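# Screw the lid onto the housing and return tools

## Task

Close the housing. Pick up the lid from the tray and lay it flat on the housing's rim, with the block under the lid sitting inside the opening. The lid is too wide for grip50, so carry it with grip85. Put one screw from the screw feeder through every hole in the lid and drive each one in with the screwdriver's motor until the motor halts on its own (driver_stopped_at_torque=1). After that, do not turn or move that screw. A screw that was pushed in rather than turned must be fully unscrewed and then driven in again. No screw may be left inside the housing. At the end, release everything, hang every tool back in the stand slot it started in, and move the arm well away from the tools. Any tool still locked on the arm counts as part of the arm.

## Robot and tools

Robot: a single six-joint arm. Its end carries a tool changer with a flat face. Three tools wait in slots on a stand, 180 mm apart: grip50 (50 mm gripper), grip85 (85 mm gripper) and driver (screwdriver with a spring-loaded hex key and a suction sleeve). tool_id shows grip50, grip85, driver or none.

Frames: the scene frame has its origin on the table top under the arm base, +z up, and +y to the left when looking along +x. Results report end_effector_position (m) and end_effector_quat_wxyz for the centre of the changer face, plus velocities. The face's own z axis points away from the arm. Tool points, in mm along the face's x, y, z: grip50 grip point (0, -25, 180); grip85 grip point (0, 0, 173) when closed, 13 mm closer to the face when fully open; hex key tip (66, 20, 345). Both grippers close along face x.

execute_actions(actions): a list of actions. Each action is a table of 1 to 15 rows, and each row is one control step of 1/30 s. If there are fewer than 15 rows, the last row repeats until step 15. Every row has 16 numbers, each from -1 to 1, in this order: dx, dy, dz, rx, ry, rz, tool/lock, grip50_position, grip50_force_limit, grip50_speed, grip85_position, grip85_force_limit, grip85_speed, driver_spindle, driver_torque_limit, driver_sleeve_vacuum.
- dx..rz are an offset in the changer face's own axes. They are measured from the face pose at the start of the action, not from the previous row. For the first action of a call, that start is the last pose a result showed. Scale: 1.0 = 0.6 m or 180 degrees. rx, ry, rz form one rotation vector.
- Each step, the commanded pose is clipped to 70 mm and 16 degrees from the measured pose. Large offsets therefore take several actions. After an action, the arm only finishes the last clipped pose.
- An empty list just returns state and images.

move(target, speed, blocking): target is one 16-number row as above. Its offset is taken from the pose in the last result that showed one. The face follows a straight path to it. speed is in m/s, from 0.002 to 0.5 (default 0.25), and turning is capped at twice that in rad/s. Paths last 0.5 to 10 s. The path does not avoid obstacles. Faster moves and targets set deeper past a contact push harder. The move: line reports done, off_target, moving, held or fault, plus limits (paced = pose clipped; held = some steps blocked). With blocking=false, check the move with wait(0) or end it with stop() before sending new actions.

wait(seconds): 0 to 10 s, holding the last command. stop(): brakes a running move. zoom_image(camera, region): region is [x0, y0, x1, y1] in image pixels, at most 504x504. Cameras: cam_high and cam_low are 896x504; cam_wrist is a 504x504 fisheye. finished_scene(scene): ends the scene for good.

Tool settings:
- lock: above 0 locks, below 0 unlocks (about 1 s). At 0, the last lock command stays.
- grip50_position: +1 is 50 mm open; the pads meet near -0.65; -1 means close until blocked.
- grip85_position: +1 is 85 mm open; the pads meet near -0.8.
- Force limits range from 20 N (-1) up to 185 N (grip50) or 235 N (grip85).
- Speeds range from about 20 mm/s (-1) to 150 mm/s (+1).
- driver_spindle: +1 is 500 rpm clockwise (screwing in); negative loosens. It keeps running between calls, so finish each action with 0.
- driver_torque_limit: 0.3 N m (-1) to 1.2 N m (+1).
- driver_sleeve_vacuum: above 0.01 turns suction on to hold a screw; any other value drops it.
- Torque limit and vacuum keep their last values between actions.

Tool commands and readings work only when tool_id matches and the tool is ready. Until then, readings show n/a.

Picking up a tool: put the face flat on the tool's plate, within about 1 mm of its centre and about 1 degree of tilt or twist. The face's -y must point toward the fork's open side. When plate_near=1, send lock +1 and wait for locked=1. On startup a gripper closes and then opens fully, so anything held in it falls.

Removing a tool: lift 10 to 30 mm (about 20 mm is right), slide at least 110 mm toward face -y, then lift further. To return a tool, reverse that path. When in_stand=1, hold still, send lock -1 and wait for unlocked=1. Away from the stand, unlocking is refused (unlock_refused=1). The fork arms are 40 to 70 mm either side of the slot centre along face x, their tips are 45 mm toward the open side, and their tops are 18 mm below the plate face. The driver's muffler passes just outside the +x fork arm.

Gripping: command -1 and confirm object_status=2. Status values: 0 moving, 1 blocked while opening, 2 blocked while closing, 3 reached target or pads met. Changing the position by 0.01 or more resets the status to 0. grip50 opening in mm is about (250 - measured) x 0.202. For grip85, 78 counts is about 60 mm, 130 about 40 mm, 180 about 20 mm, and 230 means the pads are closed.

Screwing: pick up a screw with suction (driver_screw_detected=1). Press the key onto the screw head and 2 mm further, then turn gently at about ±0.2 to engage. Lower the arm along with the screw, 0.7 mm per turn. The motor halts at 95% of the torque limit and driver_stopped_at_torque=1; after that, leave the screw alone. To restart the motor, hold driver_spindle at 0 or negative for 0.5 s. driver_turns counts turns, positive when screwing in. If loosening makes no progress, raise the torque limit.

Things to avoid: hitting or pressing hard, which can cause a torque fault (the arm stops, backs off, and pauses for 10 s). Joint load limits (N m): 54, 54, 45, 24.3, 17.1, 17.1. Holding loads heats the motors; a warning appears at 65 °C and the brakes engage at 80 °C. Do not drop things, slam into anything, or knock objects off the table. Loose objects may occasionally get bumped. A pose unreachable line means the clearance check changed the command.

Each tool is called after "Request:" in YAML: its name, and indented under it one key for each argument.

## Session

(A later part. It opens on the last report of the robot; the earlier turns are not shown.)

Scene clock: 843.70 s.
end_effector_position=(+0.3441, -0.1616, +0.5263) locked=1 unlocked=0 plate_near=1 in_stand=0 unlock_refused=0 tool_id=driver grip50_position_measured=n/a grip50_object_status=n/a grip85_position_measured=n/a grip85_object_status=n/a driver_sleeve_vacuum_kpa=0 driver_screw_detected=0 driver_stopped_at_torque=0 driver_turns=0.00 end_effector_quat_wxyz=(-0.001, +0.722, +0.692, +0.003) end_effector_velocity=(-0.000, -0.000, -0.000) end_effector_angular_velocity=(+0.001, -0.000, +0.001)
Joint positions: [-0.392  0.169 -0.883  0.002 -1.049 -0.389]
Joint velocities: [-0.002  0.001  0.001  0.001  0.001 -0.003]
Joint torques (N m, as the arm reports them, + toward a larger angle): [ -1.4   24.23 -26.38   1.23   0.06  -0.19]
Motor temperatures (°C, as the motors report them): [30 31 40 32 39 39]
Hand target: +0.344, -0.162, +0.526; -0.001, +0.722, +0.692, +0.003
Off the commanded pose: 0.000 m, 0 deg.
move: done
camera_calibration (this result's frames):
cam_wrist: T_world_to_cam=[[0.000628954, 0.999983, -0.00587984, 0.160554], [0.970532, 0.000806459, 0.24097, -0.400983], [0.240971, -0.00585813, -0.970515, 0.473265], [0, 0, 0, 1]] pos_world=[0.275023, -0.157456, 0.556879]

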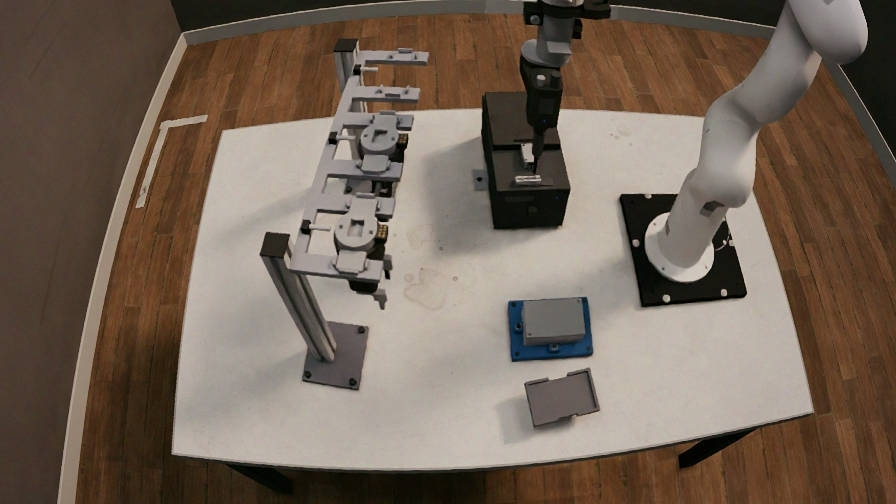

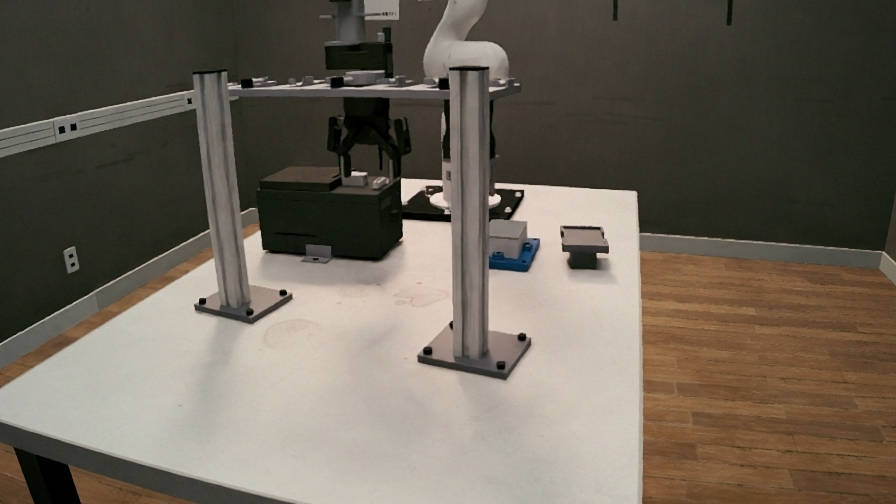

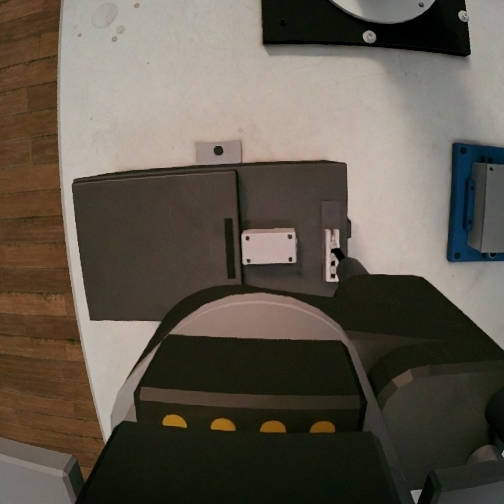

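Request:
execute_actions:
  actions: []

Scene clock: 880.30 s.
end_effector_position=(+0.3439, -0.1617, +0.5263) locked=1 unlocked=0 plate_near=1 in_stand=0 unlock_refused=0 tool_id=driver grip50_position_measured=n/a grip50_object_status=n/a grip85_position_measured=n/a grip85_object_status=n/a driver_sleeve_vacuum_kpa=0 driver_screw_detected=0 driver_stopped_at_torque=0 driver_turns=0.00 end_effector_quat_wxyz=(-0.001, +0.722, +0.692, +0.003) end_effector_velocity=(-0.001, +0.000, +0.000) end_effector_angular_velocity=(+0.001, +0.003, +0.000)
Joint positions: [-0.392  0.169 -0.883  0.001 -1.049 -0.389]
Joint velocities: [ 0.     0.001  0.    -0.    -0.003 -0.   ]
Joint torques (N m, as the arm reports them, + toward a larger angle): [ -1.05  23.22 -26.41   1.27  -0.1   -0.28]
Motor temperatures (°C, as the motors report them): [30 31 40 32 39 39]
Hand target: +0.344, -0.162, +0.526; -0.001, +0.722, +0.692, +0.003
Off the commanded pose: 0.000 m, 0 deg.
camera_calibration (this result's frames):
cam_wrist: T_world_to_cam=[[0.000732198, 0.999982, -0.00587612, 0.160618], [0.970568, 0.000704492, 0.240827, -0.400806], [0.240827, -0.00587951, -0.97055, 0.47337], [0, 0, 0, 1]] pos_world=[0.274892, -0.15755, 0.556898]

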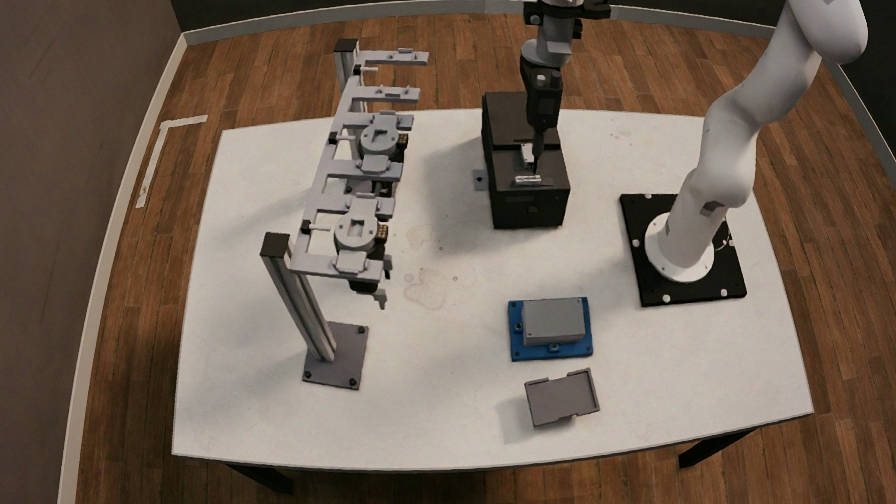

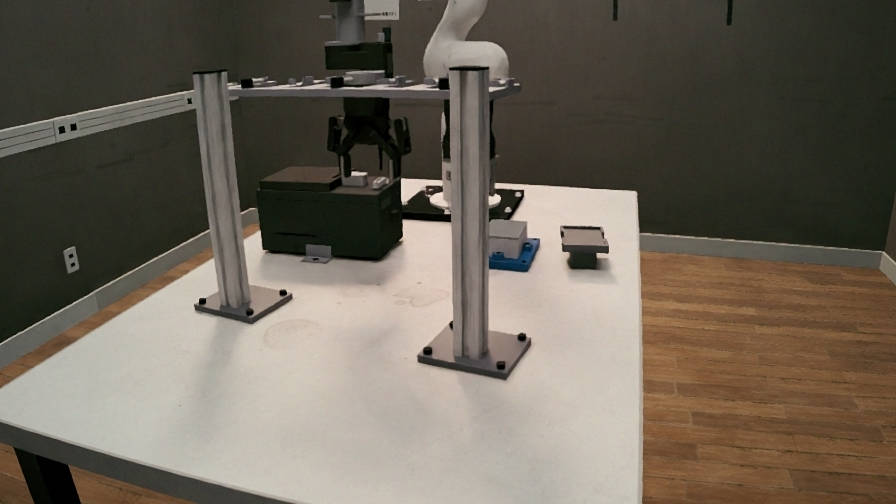

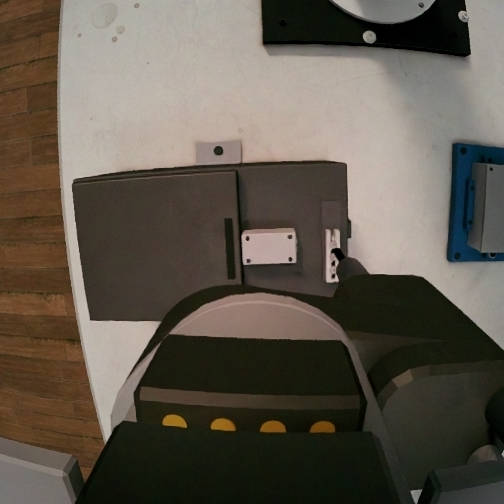

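Request:
zoom_image:
  camera: "cam_wrist"
  region: [290, 200, 390, 290]

Request:
zoom_image:
  camera: "cam_low"
  region: [320, 120, 440, 220]

Request:
zoom_image:
  camera: "cam_high"
  region: [480, 110, 600, 220]

Region (290, 200, 390, 290) of cam_wrist's 504x504 image, scaled by 5.040, with more detail than that image has; it fills the top 454 rows of this view, and the rest is white.

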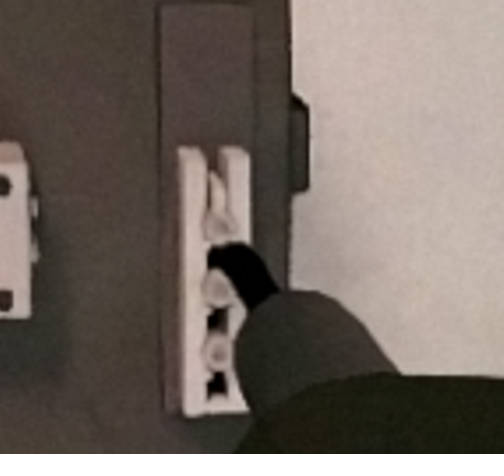

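Region (320, 120, 440, 220) of cam_low's 896x504 image, scaled by 4.200, with more detail than that image has.

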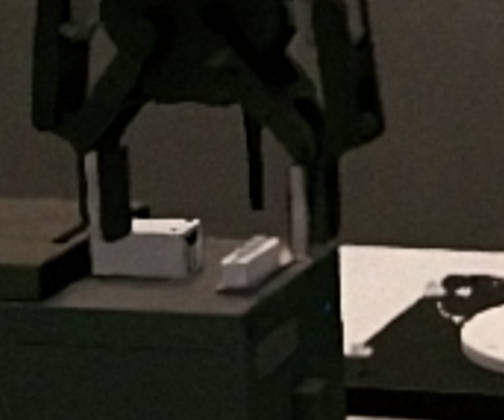

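Region (480, 110, 600, 220) of cam_high's 896x504 image, scaled by 4.200, with more detail than that image has; it fills the top 462 rows of this view, and the rest is white.

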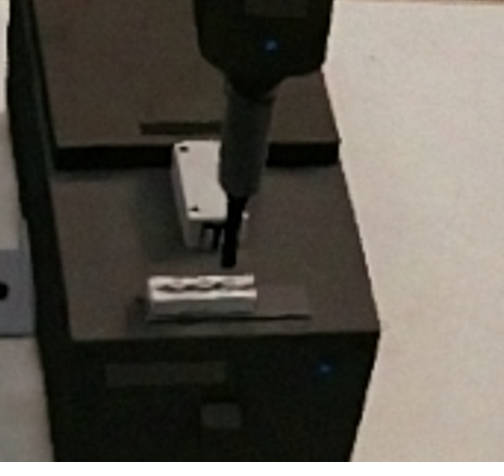

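Request:
move:
  target: [0,0,0.02,0,0,0,0,1,0,0,1,0,0,0,0,0]
  speed: 0.03

Request:
zoom_image:
  camera: "cam_wrist"
  region: [290, 200, 390, 290]

Request:
zoom_image:
  camera: "cam_low"
  region: [320, 120, 440, 220]

Scene clock: 907.77 s.
end_effector_position=(+0.3440, -0.1616, +0.5144) locked=1 unlocked=0 plate_near=1 in_stand=0 unlock_refused=0 tool_id=driver grip50_position_measured=n/a grip50_object_status=n/a grip85_position_measured=n/a grip85_object_status=n/a driver_sleeve_vacuum_kpa=0 driver_screw_detected=0 driver_stopped_at_torque=0 driver_turns=0.00 end_effector_quat_wxyz=(-0.001, +0.722, +0.691, +0.003) end_effector_velocity=(+0.000, +0.000, -0.000) end_effector_angular_velocity=(-0.001, -0.002, +0.001)
Joint positions: [-0.392  0.163 -0.861  0.001 -1.021 -0.389]
Joint velocities: [ 0.001  0.     0.    -0.     0.002 -0.   ]
Joint torques (N m, as the arm reports them, + toward a larger angle): [ -2.06  24.38 -25.93   1.02   0.01  -0.3 ]
Motor temperatures (°C, as the motors report them): [30 30 40 32 39 39]
Hand target: +0.344, -0.162, +0.514; -0.001, +0.722, +0.691, +0.003
Off the commanded pose: 0.000 m, 0 deg.
move: done
camera_calibration (this result's frames):
cam_wrist: T_world_to_cam=[[0.000777575, 0.999982, -0.00593656, 0.160513], [0.970549, 0.000675483, 0.240905, -0.398013], [0.240904, -0.00594904, -0.970531, 0.461749], [0, 0, 0, 1]] pos_world=[0.274929, -0.157494, 0.544977]

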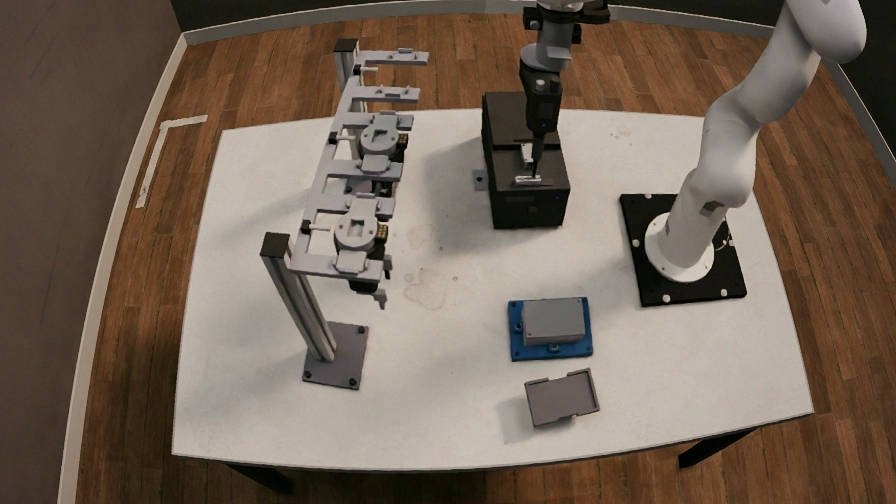

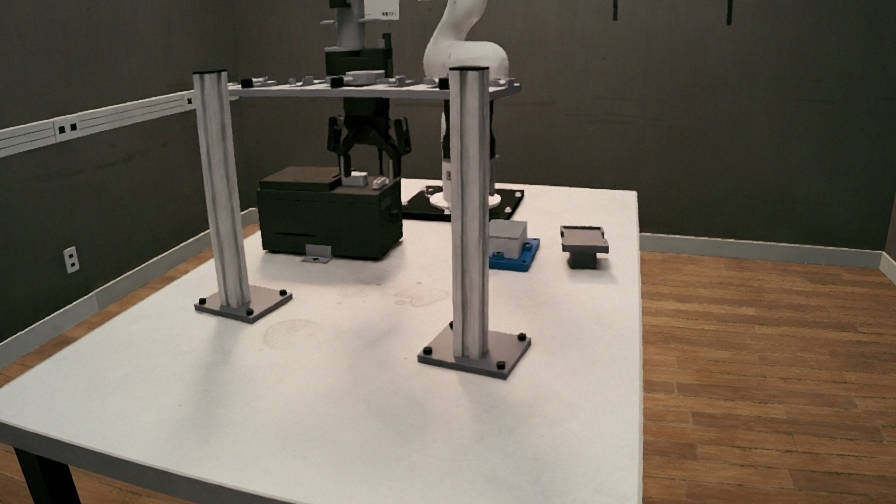

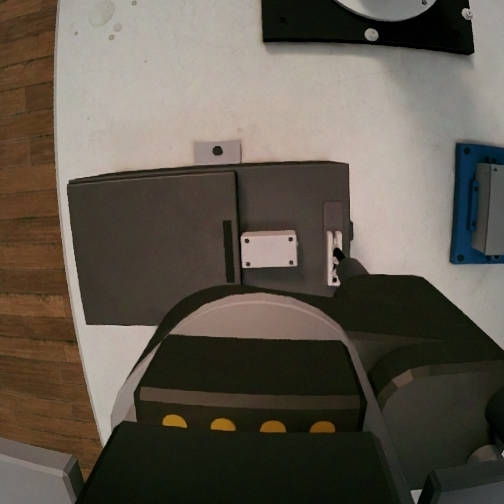

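Region (290, 200, 390, 290) of cam_wrist's 504x504 image, scaled by 5.040, with more detail than that image has; it fills the top 454 rows of this view, and the rest is white.

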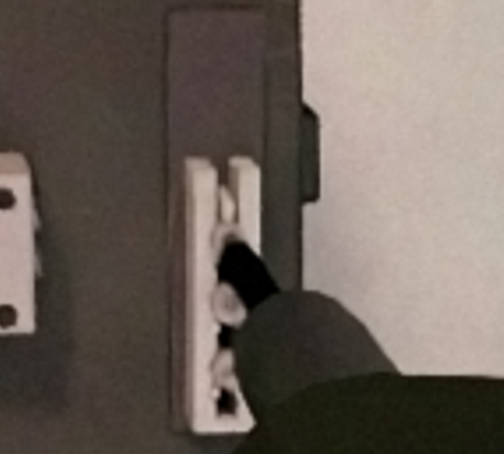

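Region (320, 120, 440, 220) of cam_low's 896x504 image, scaled by 4.200, with more detail than that image has.

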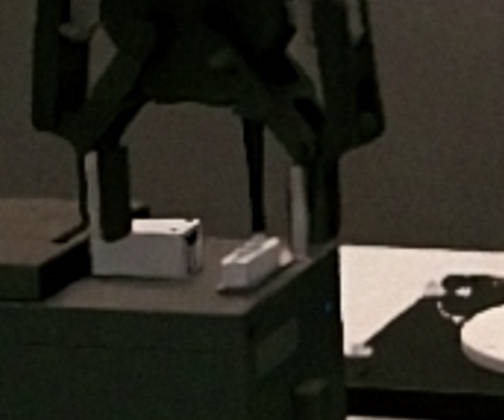

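Request:
move:
  target: [0,0,0.01,0,0,0,0,1,0,0,1,0,0,0,0,0]
  speed: 0.02

Request:
zoom_image:
  camera: "cam_wrist"
  region: [310, 220, 360, 280]

Request:
zoom_image:
  camera: "cam_low"
  region: [350, 150, 410, 200]

Request:
zoom_image:
  camera: "cam_high"
  region: [500, 150, 560, 200]

Scene clock: 925.50 s.
end_effector_position=(+0.3440, -0.1616, +0.5085) locked=1 unlocked=0 plate_near=1 in_stand=0 unlock_refused=0 tool_id=driver grip50_position_measured=n/a grip50_object_status=n/a grip85_position_measured=n/a grip85_object_status=n/a driver_sleeve_vacuum_kpa=0 driver_screw_detected=0 driver_stopped_at_torque=0 driver_turns=0.00 end_effector_quat_wxyz=(-0.001, +0.722, +0.691, +0.003) end_effector_velocity=(+0.000, -0.000, -0.000) end_effector_angular_velocity=(-0.002, -0.003, +0.001)
Joint positions: [-0.392  0.159 -0.851  0.001 -1.007 -0.389]
Joint velocities: [ 0.     0.     0.001 -0.001  0.004 -0.   ]
Joint torques (N m, as the arm reports them, + toward a larger angle): [ -2.68  20.81 -23.94   0.69   0.38  -0.26]
Motor temperatures (°C, as the motors report them): [30 30 40 32 39 39]
Hand target: +0.344, -0.162, +0.508; -0.001, +0.722, +0.691, +0.003
Off the commanded pose: 0.000 m, 0 deg.
move: done
camera_calibration (this result's frames):
cam_wrist: T_world_to_cam=[[0.000812919, 0.999982, -0.00599345, 0.160471], [0.970508, 0.000655888, 0.241067, -0.396712], [0.241066, -0.00601266, -0.97049, 0.455986], [0, 0, 0, 1]] pos_world=[0.274959, -0.157466, 0.539125]

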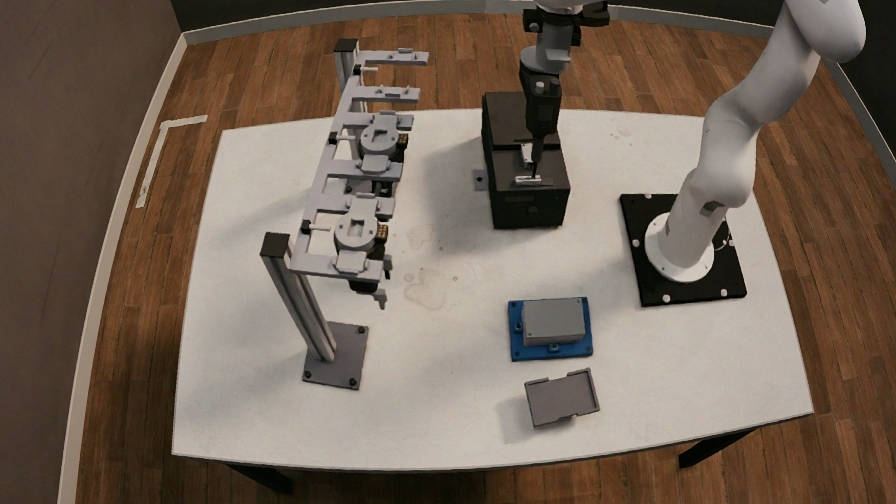

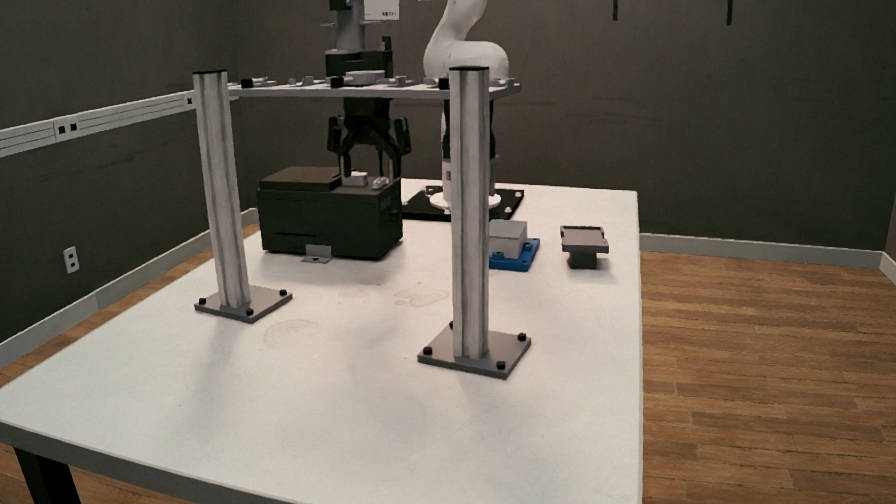

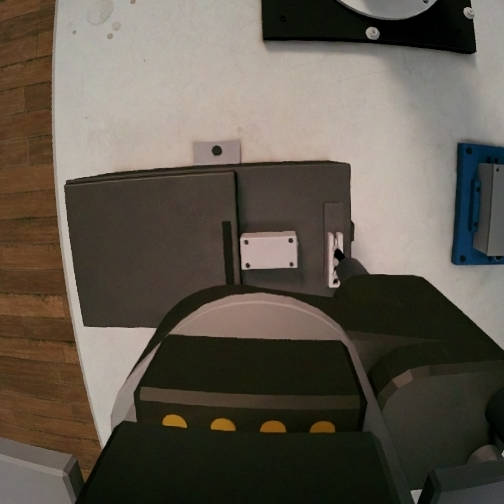

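Region (310, 220, 360, 280) of cam_wrist's 504x504 image, scaled by 8.400, with more detail than that image has.

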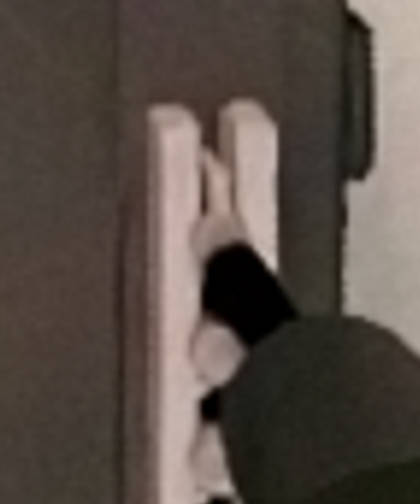

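Region (350, 150, 410, 200) of cam_low's 896x504 image, scaled by 8.400, with more detail than that image has.

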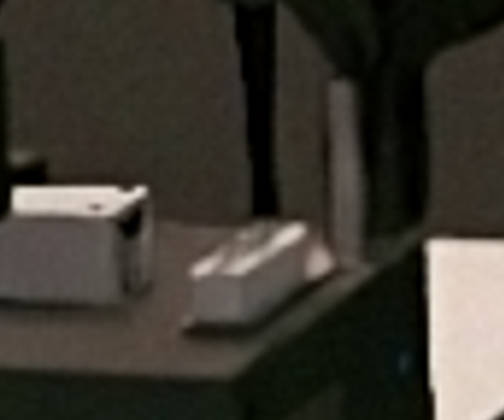

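Region (500, 150, 560, 200) of cam_high's 896x504 image, scaled by 8.400, with more detail than that image has.

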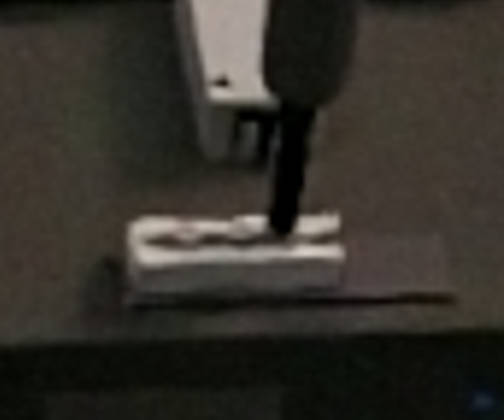

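Request:
move:
  target: [-0.0005,-0.0038,0,0,0,0,0,1,0,0,1,0,0,0,0,1]
  speed: 0.01

Request:
zoom_image:
  camera: "cam_wrist"
  region: [310, 220, 360, 280]

Request:
zoom_image:
  camera: "cam_high"
  region: [500, 150, 560, 200]

Scene clock: 964.90 s.
end_effector_position=(+0.3417, -0.1618, +0.5085) locked=1 unlocked=0 plate_near=1 in_stand=0 unlock_refused=0 tool_id=driver grip50_position_measured=n/a grip50_object_status=n/a grip85_position_measured=n/a grip85_object_status=n/a driver_sleeve_vacuum_kpa=14 driver_screw_detected=0 driver_stopped_at_torque=0 driver_turns=0.00 end_effector_quat_wxyz=(-0.001, +0.722, +0.691, +0.003) end_effector_velocity=(-0.000, +0.000, -0.000) end_effector_angular_velocity=(+0.001, +0.000, +0.000)
Joint positions: [-0.395  0.165 -0.846  0.001 -1.008 -0.392]
Joint velocities: [ 0.     0.001  0.001  0.001 -0.001 -0.001]
Joint torques (N m, as the arm reports them, + toward a larger angle): [ -2.66  21.31 -24.03   0.34  -0.3   -0.36]
Motor temperatures (°C, as the motors report them): [30 30 40 32 39 39]
Hand target: +0.342, -0.162, +0.509; -0.001, +0.722, +0.691, +0.003
Off the commanded pose: 0.000 m, 0 deg.
move: done
camera_calibration (this result's frames):
cam_wrist: T_world_to_cam=[[0.00082527, 0.999982, -0.00601269, 0.160676], [0.9705, 0.000648749, 0.2411, -0.394531], [0.2411, -0.00603429, -0.970482, 0.456507], [0, 0, 0, 1]] pos_world=[0.272696, -0.157662, 0.539119]

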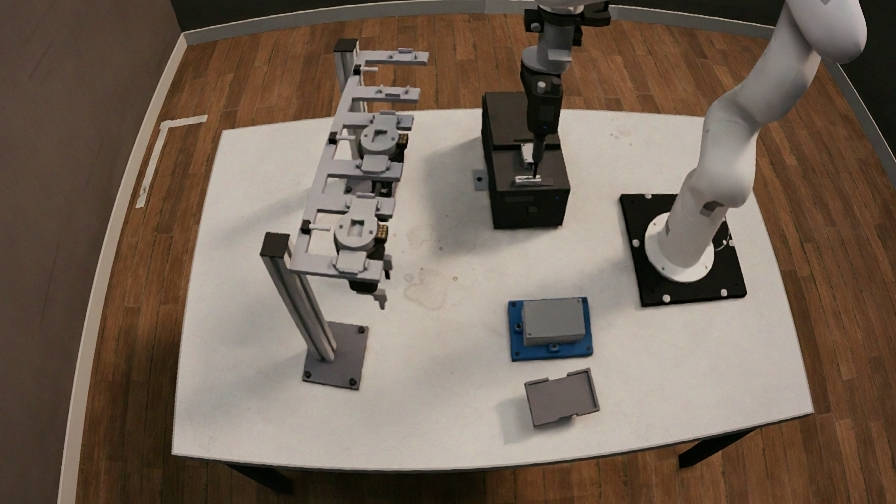

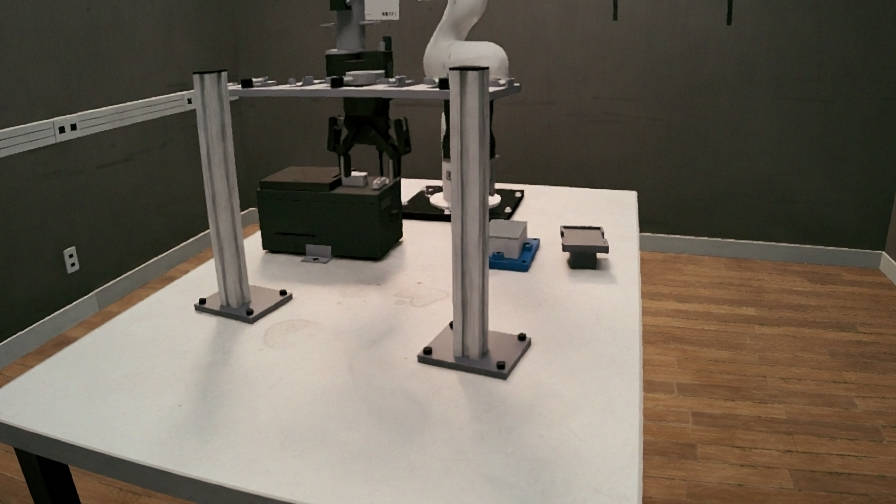

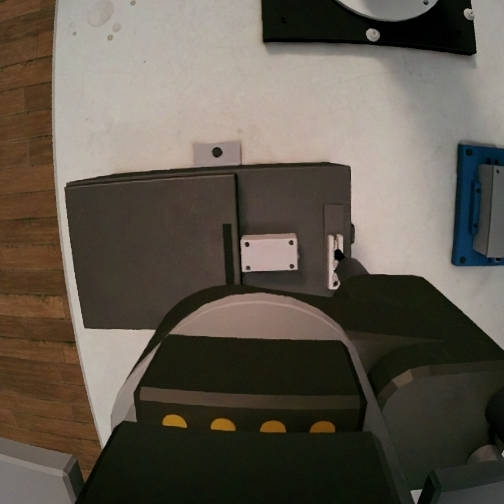

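Region (310, 220, 360, 280) of cam_wrist's 504x504 image, scaled by 8.400, with more detail than that image has.

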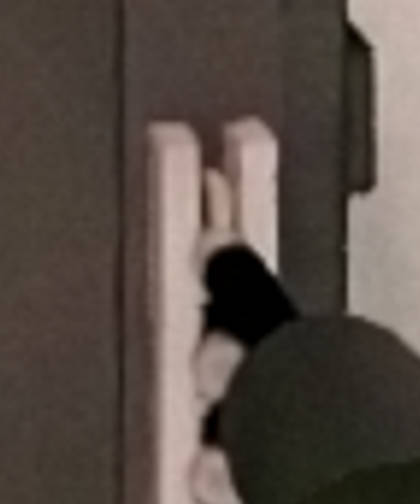

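Region (500, 150, 560, 200) of cam_high's 896x504 image, scaled by 8.400, with more detail than that image has.

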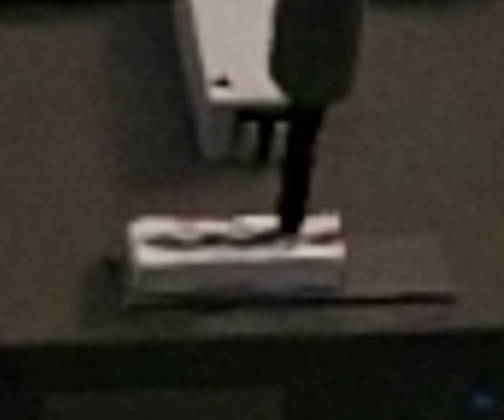

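Request:
execute_actions:
  actions:
    - [[0,0,0.0025,0,0,0,0,1,0,0,1,0,0,0,0,1]]
    - [[0,0,0.0025,0,0,0,0,1,0,0,1,0,0,0,0,1]]

Request:
zoom_image:
  camera: "cam_wrist"
  region: [310, 220, 360, 280]

Request:
zoom_image:
  camera: "cam_low"
  region: [350, 150, 410, 200]

Scene clock: 977.23 s.
end_effector_position=(+0.3417, -0.1618, +0.5056) locked=1 unlocked=0 plate_near=1 in_stand=0 unlock_refused=0 tool_id=driver grip50_position_measured=n/a grip50_object_status=n/a grip85_position_measured=n/a grip85_object_status=n/a driver_sleeve_vacuum_kpa=14 driver_screw_detected=0 driver_stopped_at_torque=0 driver_turns=0.00 end_effector_quat_wxyz=(-0.001, +0.722, +0.691, +0.003) end_effector_velocity=(-0.000, +0.000, -0.000) end_effector_angular_velocity=(+0.000, +0.001, -0.000)
Joint positions: [-0.395  0.163 -0.841  0.001 -1.001 -0.392]
Joint velocities: [-0.  0.  0. -0. -0.  0.]
Joint torques (N m, as the arm reports them, + toward a larger angle): [ -1.54  20.26 -23.69   0.58  -0.13  -0.42]
Motor temperatures (°C, as the motors report them): [30 30 40 32 39 39]
Hand target: +0.342, -0.162, +0.506; -0.001, +0.722, +0.691, +0.003
Off the commanded pose: 0.000 m, 0 deg.
Step readings (end_effector_position; steps 1 to 15: 1st action; 16 to 30: 2nd action):
0: (+0.3417, -0.1618, +0.5085)
1: (+0.3417, -0.1618, +0.5085)
2: (+0.3417, -0.1618, +0.5083)
4: (+0.3417, -0.1618, +0.5076)
8: (+0.3417, -0.1618, +0.5071)
15: (+0.3417, -0.1618, +0.5070)
16: (+0.3417, -0.1618, +0.5070)
17: (+0.3417, -0.1618, +0.5068)
19: (+0.3417, -0.1618, +0.5061)
23: (+0.3417, -0.1618, +0.5056)
30: end_effector_position above
camera_calibration (this result's frames):
cam_wrist: T_world_to_cam=[[0.000825721, 0.999982, -0.00601323, 0.160642], [0.970502, 0.000648389, 0.241092, -0.393815], [0.241091, -0.00603493, -0.970484, 0.45364], [0, 0, 0, 1]] pos_world=[0.272697, -0.157646, 0.536162]

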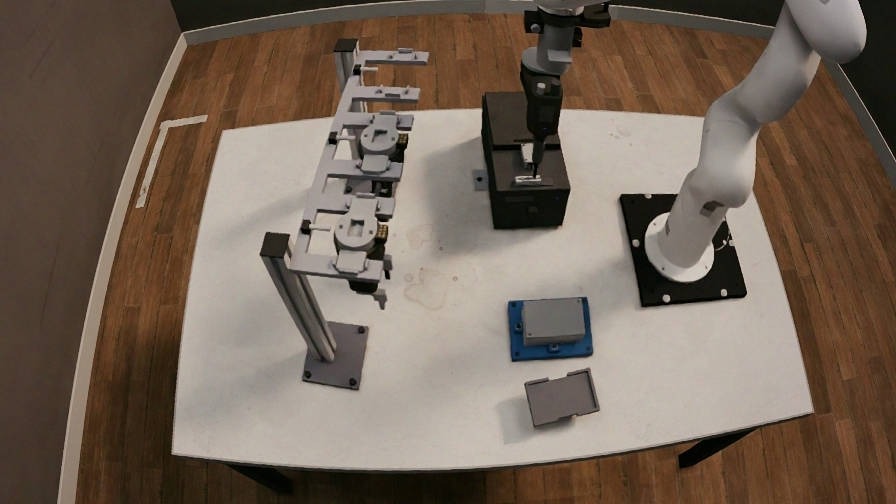

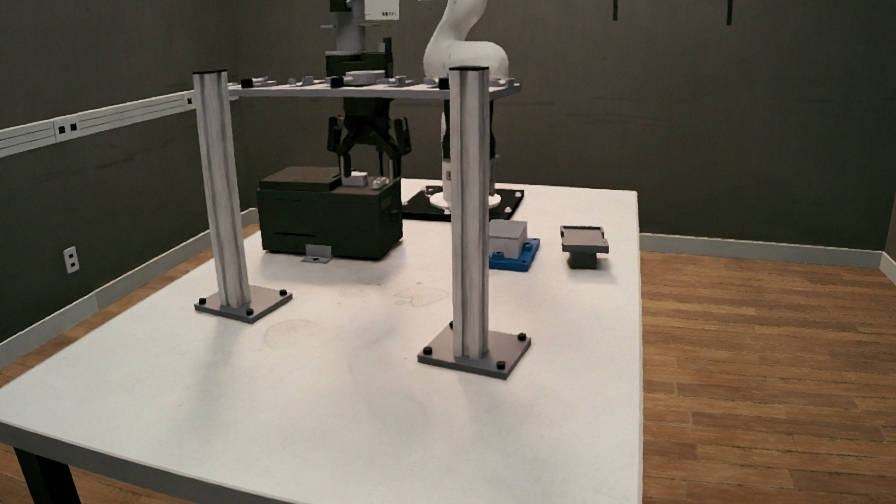

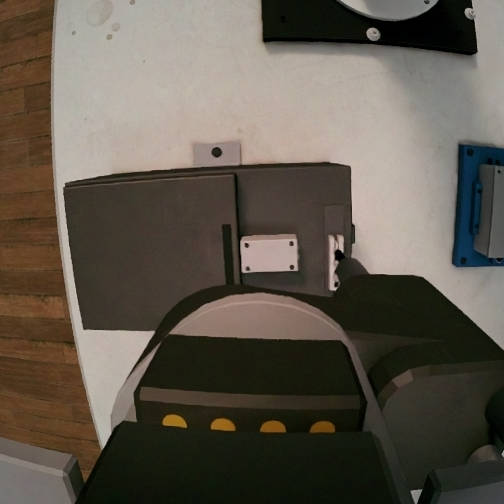

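Region (310, 220, 360, 280) of cam_wrist's 504x504 image, scaled by 8.400, with more detail than that image has.

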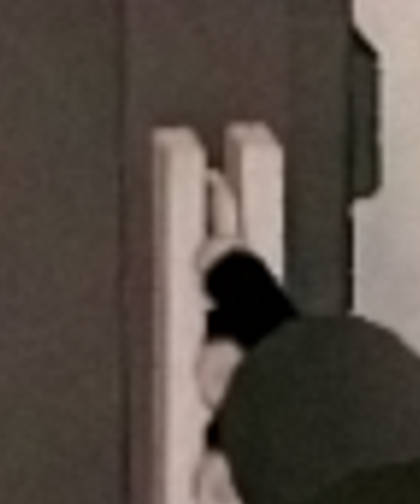

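Region (350, 150, 410, 200) of cam_low's 896x504 image, scaled by 8.400, with more detail than that image has.

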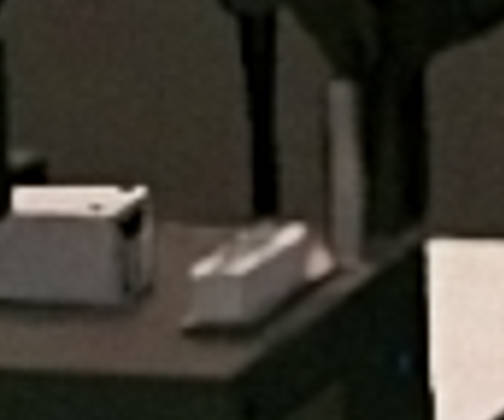

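Request:
execute_actions:
  actions:
    - [[0,0,0.0025,0,0,0,0,1,0,0,1,0,0,0,0,1]]
    - [[0,0,0.0025,0,0,0,0,1,0,0,1,0,0,0,0,1]]

Request:
zoom_image:
  camera: "cam_wrist"
  region: [310, 220, 360, 280]

Request:
zoom_image:
  camera: "cam_low"
  region: [350, 150, 410, 200]

Scene clock: 988.40 s.
end_effector_position=(+0.3417, -0.1618, +0.5026) locked=1 unlocked=0 plate_near=1 in_stand=0 unlock_refused=0 tool_id=driver grip50_position_measured=n/a grip50_object_status=n/a grip85_position_measured=n/a grip85_object_status=n/a driver_sleeve_vacuum_kpa=14 driver_screw_detected=0 driver_stopped_at_torque=0 driver_turns=0.00 end_effector_quat_wxyz=(-0.001, +0.722, +0.691, +0.003) end_effector_velocity=(+0.000, -0.000, -0.000) end_effector_angular_velocity=(-0.000, -0.002, -0.000)
Joint positions: [-0.395  0.161 -0.836  0.001 -0.994 -0.392]
Joint velocities: [ 0.    -0.     0.     0.001  0.002  0.   ]
Joint torques (N m, as the arm reports them, + toward a larger angle): [ -1.56  18.68 -22.58   0.31  -0.06  -0.31]
Motor temperatures (°C, as the motors report them): [30 30 40 32 39 39]
Hand target: +0.342, -0.162, +0.503; -0.001, +0.722, +0.691, +0.003
Off the commanded pose: 0.000 m, 0 deg.
Step readings (end_effector_position; steps 1 to 15: 1st action; 16 to 30: 2nd action):
0: (+0.3417, -0.1618, +0.5055)
1: (+0.3417, -0.1618, +0.5055)
2: (+0.3417, -0.1618, +0.5053)
4: (+0.3417, -0.1618, +0.5046)
8: (+0.3417, -0.1618, +0.5041)
15: (+0.3417, -0.1618, +0.5041)
16: (+0.3417, -0.1618, +0.5041)
17: (+0.3417, -0.1618, +0.5039)
19: (+0.3417, -0.1618, +0.5031)
23: (+0.3417, -0.1618, +0.5026)
30: end_effector_position above
camera_calibration (this result's frames):
cam_wrist: T_world_to_cam=[[0.000831334, 0.999982, -0.00602507, 0.160613], [0.970497, 0.000645928, 0.241113, -0.393119], [0.241112, -0.00604776, -0.970478, 0.450758], [0, 0, 0, 1]] pos_world=[0.272704, -0.157631, 0.533205]

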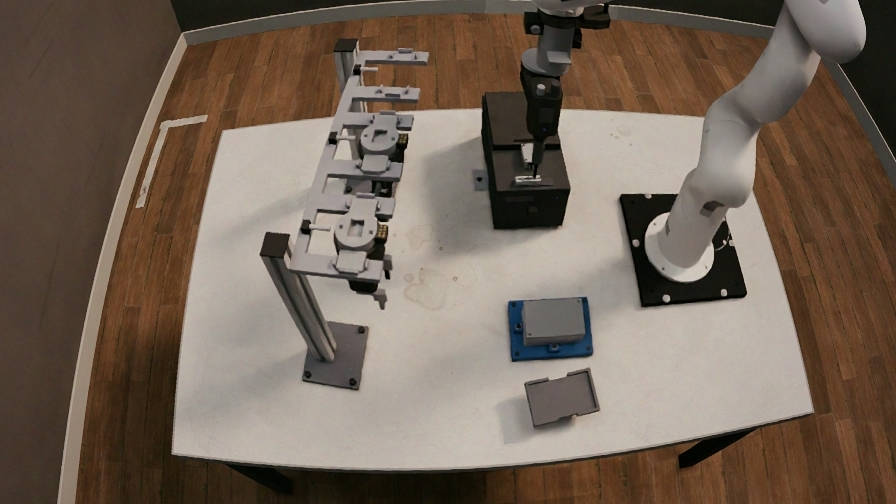

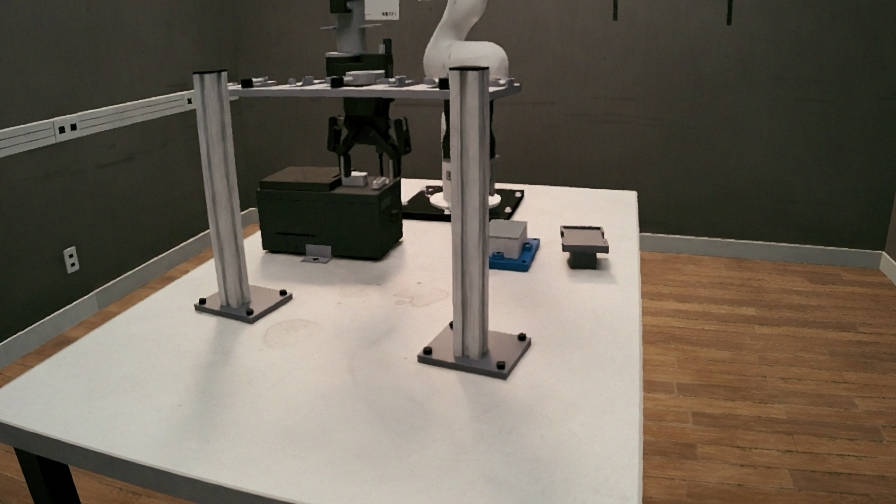

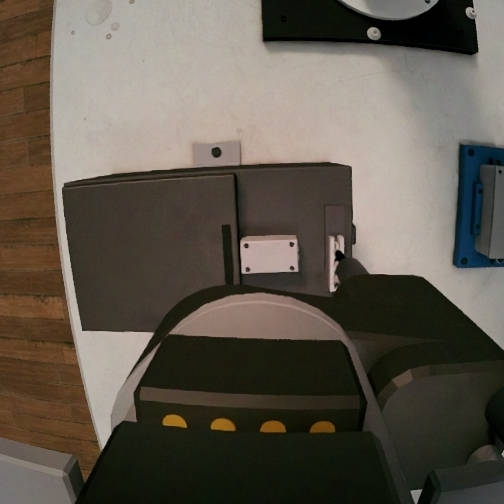

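Region (310, 220, 360, 280) of cam_wrist's 504x504 image, scaled by 8.400, with more detail than that image has.

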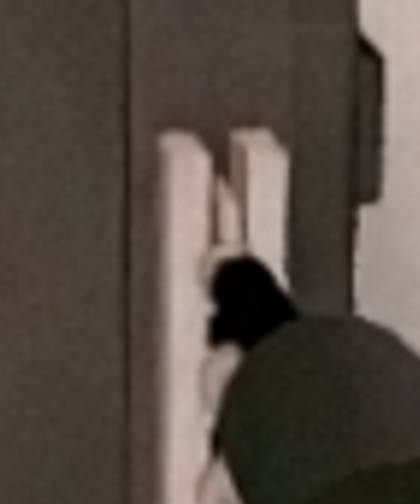

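Region (350, 150, 410, 200) of cam_low's 896x504 image, scaled by 8.400, with more detail than that image has.

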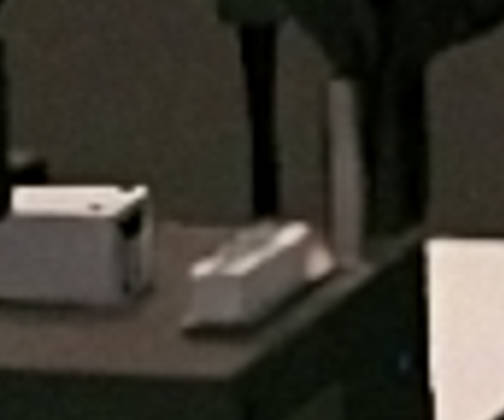

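Request:
execute_actions:
  actions:
    - [[0,0,0,0,0,0,0,1,0,0,1,0,0,0.15,0,1]]
    - [[0,0,0,0,0,0,0,1,0,0,1,0,0,0,0,1]]

Request:
zoom_image:
  camera: "cam_wrist"
  region: [310, 220, 360, 280]

Scene clock: 1000.83 s.
end_effector_position=(+0.3417, -0.1618, +0.5026) locked=1 unlocked=0 plate_near=1 in_stand=0 unlock_refused=0 tool_id=driver grip50_position_measured=n/a grip50_object_status=n/a grip85_position_measured=n/a grip85_object_status=n/a driver_sleeve_vacuum_kpa=14 driver_screw_detected=0 driver_stopped_at_torque=0 driver_turns=0.60 end_effector_quat_wxyz=(-0.001, +0.722, +0.691, +0.003) end_effector_velocity=(+0.000, -0.000, +0.000) end_effector_angular_velocity=(+0.000, -0.000, -0.001)
Joint positions: [-0.395  0.161 -0.836  0.002 -0.994 -0.392]
Joint velocities: [-0.    -0.    -0.001  0.    -0.001  0.001]
Joint torques (N m, as the arm reports them, + toward a larger angle): [ -1.51  19.31 -22.92   0.62   0.09  -0.3 ]
Motor temperatures (°C, as the motors report them): [30 30 40 32 39 39]
Hand target: +0.342, -0.162, +0.503; -0.001, +0.722, +0.691, +0.003
Off the commanded pose: 0.000 m, 0 deg.
Step readings (end_effector_position; steps 1 to 15: 1st action; 16 to 30: 2nd action):
0: (+0.3417, -0.1618, +0.5026)
1: (+0.3417, -0.1618, +0.5026)
2: (+0.3417, -0.1618, +0.5026)
4: (+0.3417, -0.1618, +0.5026)
8: (+0.3418, -0.1618, +0.5026)
15: (+0.3417, -0.1618, +0.5026)
16: (+0.3417, -0.1618, +0.5026)
17: (+0.3417, -0.1618, +0.5026)
19: (+0.3417, -0.1618, +0.5026)
23: (+0.3417, -0.1618, +0.5026)
30: end_effector_position above
camera_calibration (this result's frames):
cam_wrist: T_world_to_cam=[[0.000829099, 0.999982, -0.00599513, 0.160594], [0.97051, 0.000640557, 0.241061, -0.393088], [0.241061, -0.0060182, -0.970491, 0.450784], [0, 0, 0, 1]] pos_world=[0.272697, -0.157626, 0.533203]

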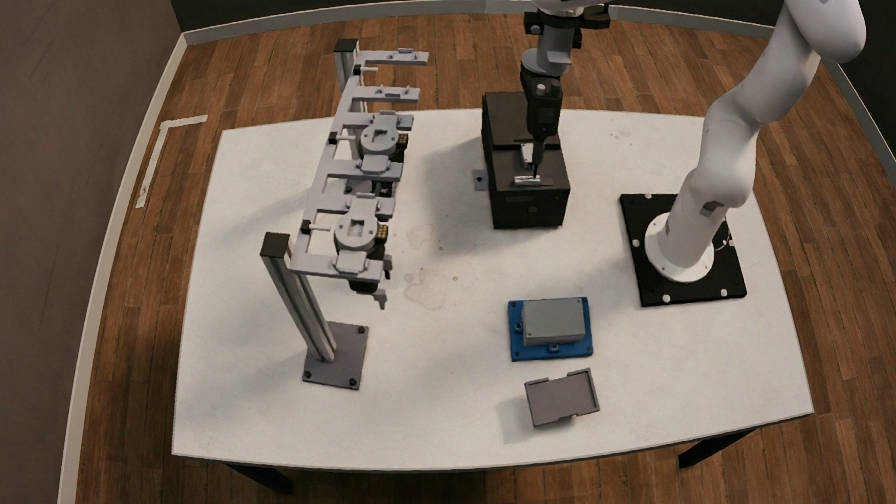

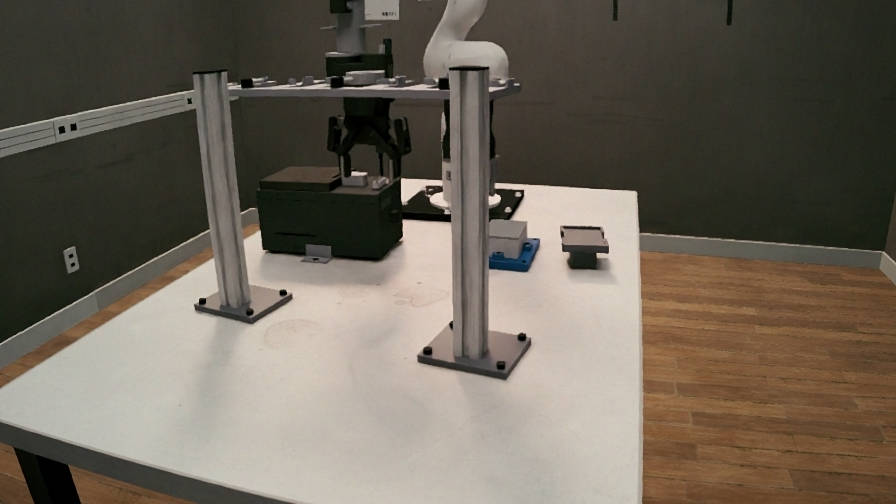

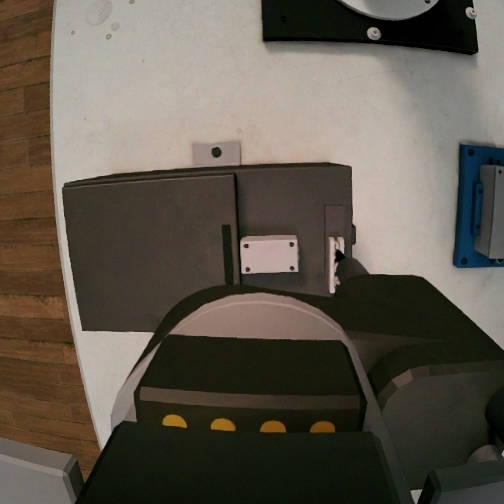

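Region (310, 220, 360, 280) of cam_wrist's 504x504 image, scaled by 8.400, with more detail than that image has.

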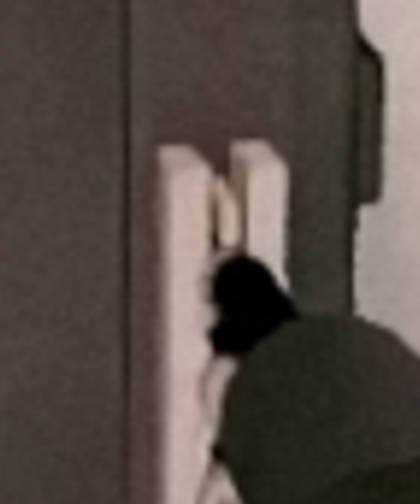

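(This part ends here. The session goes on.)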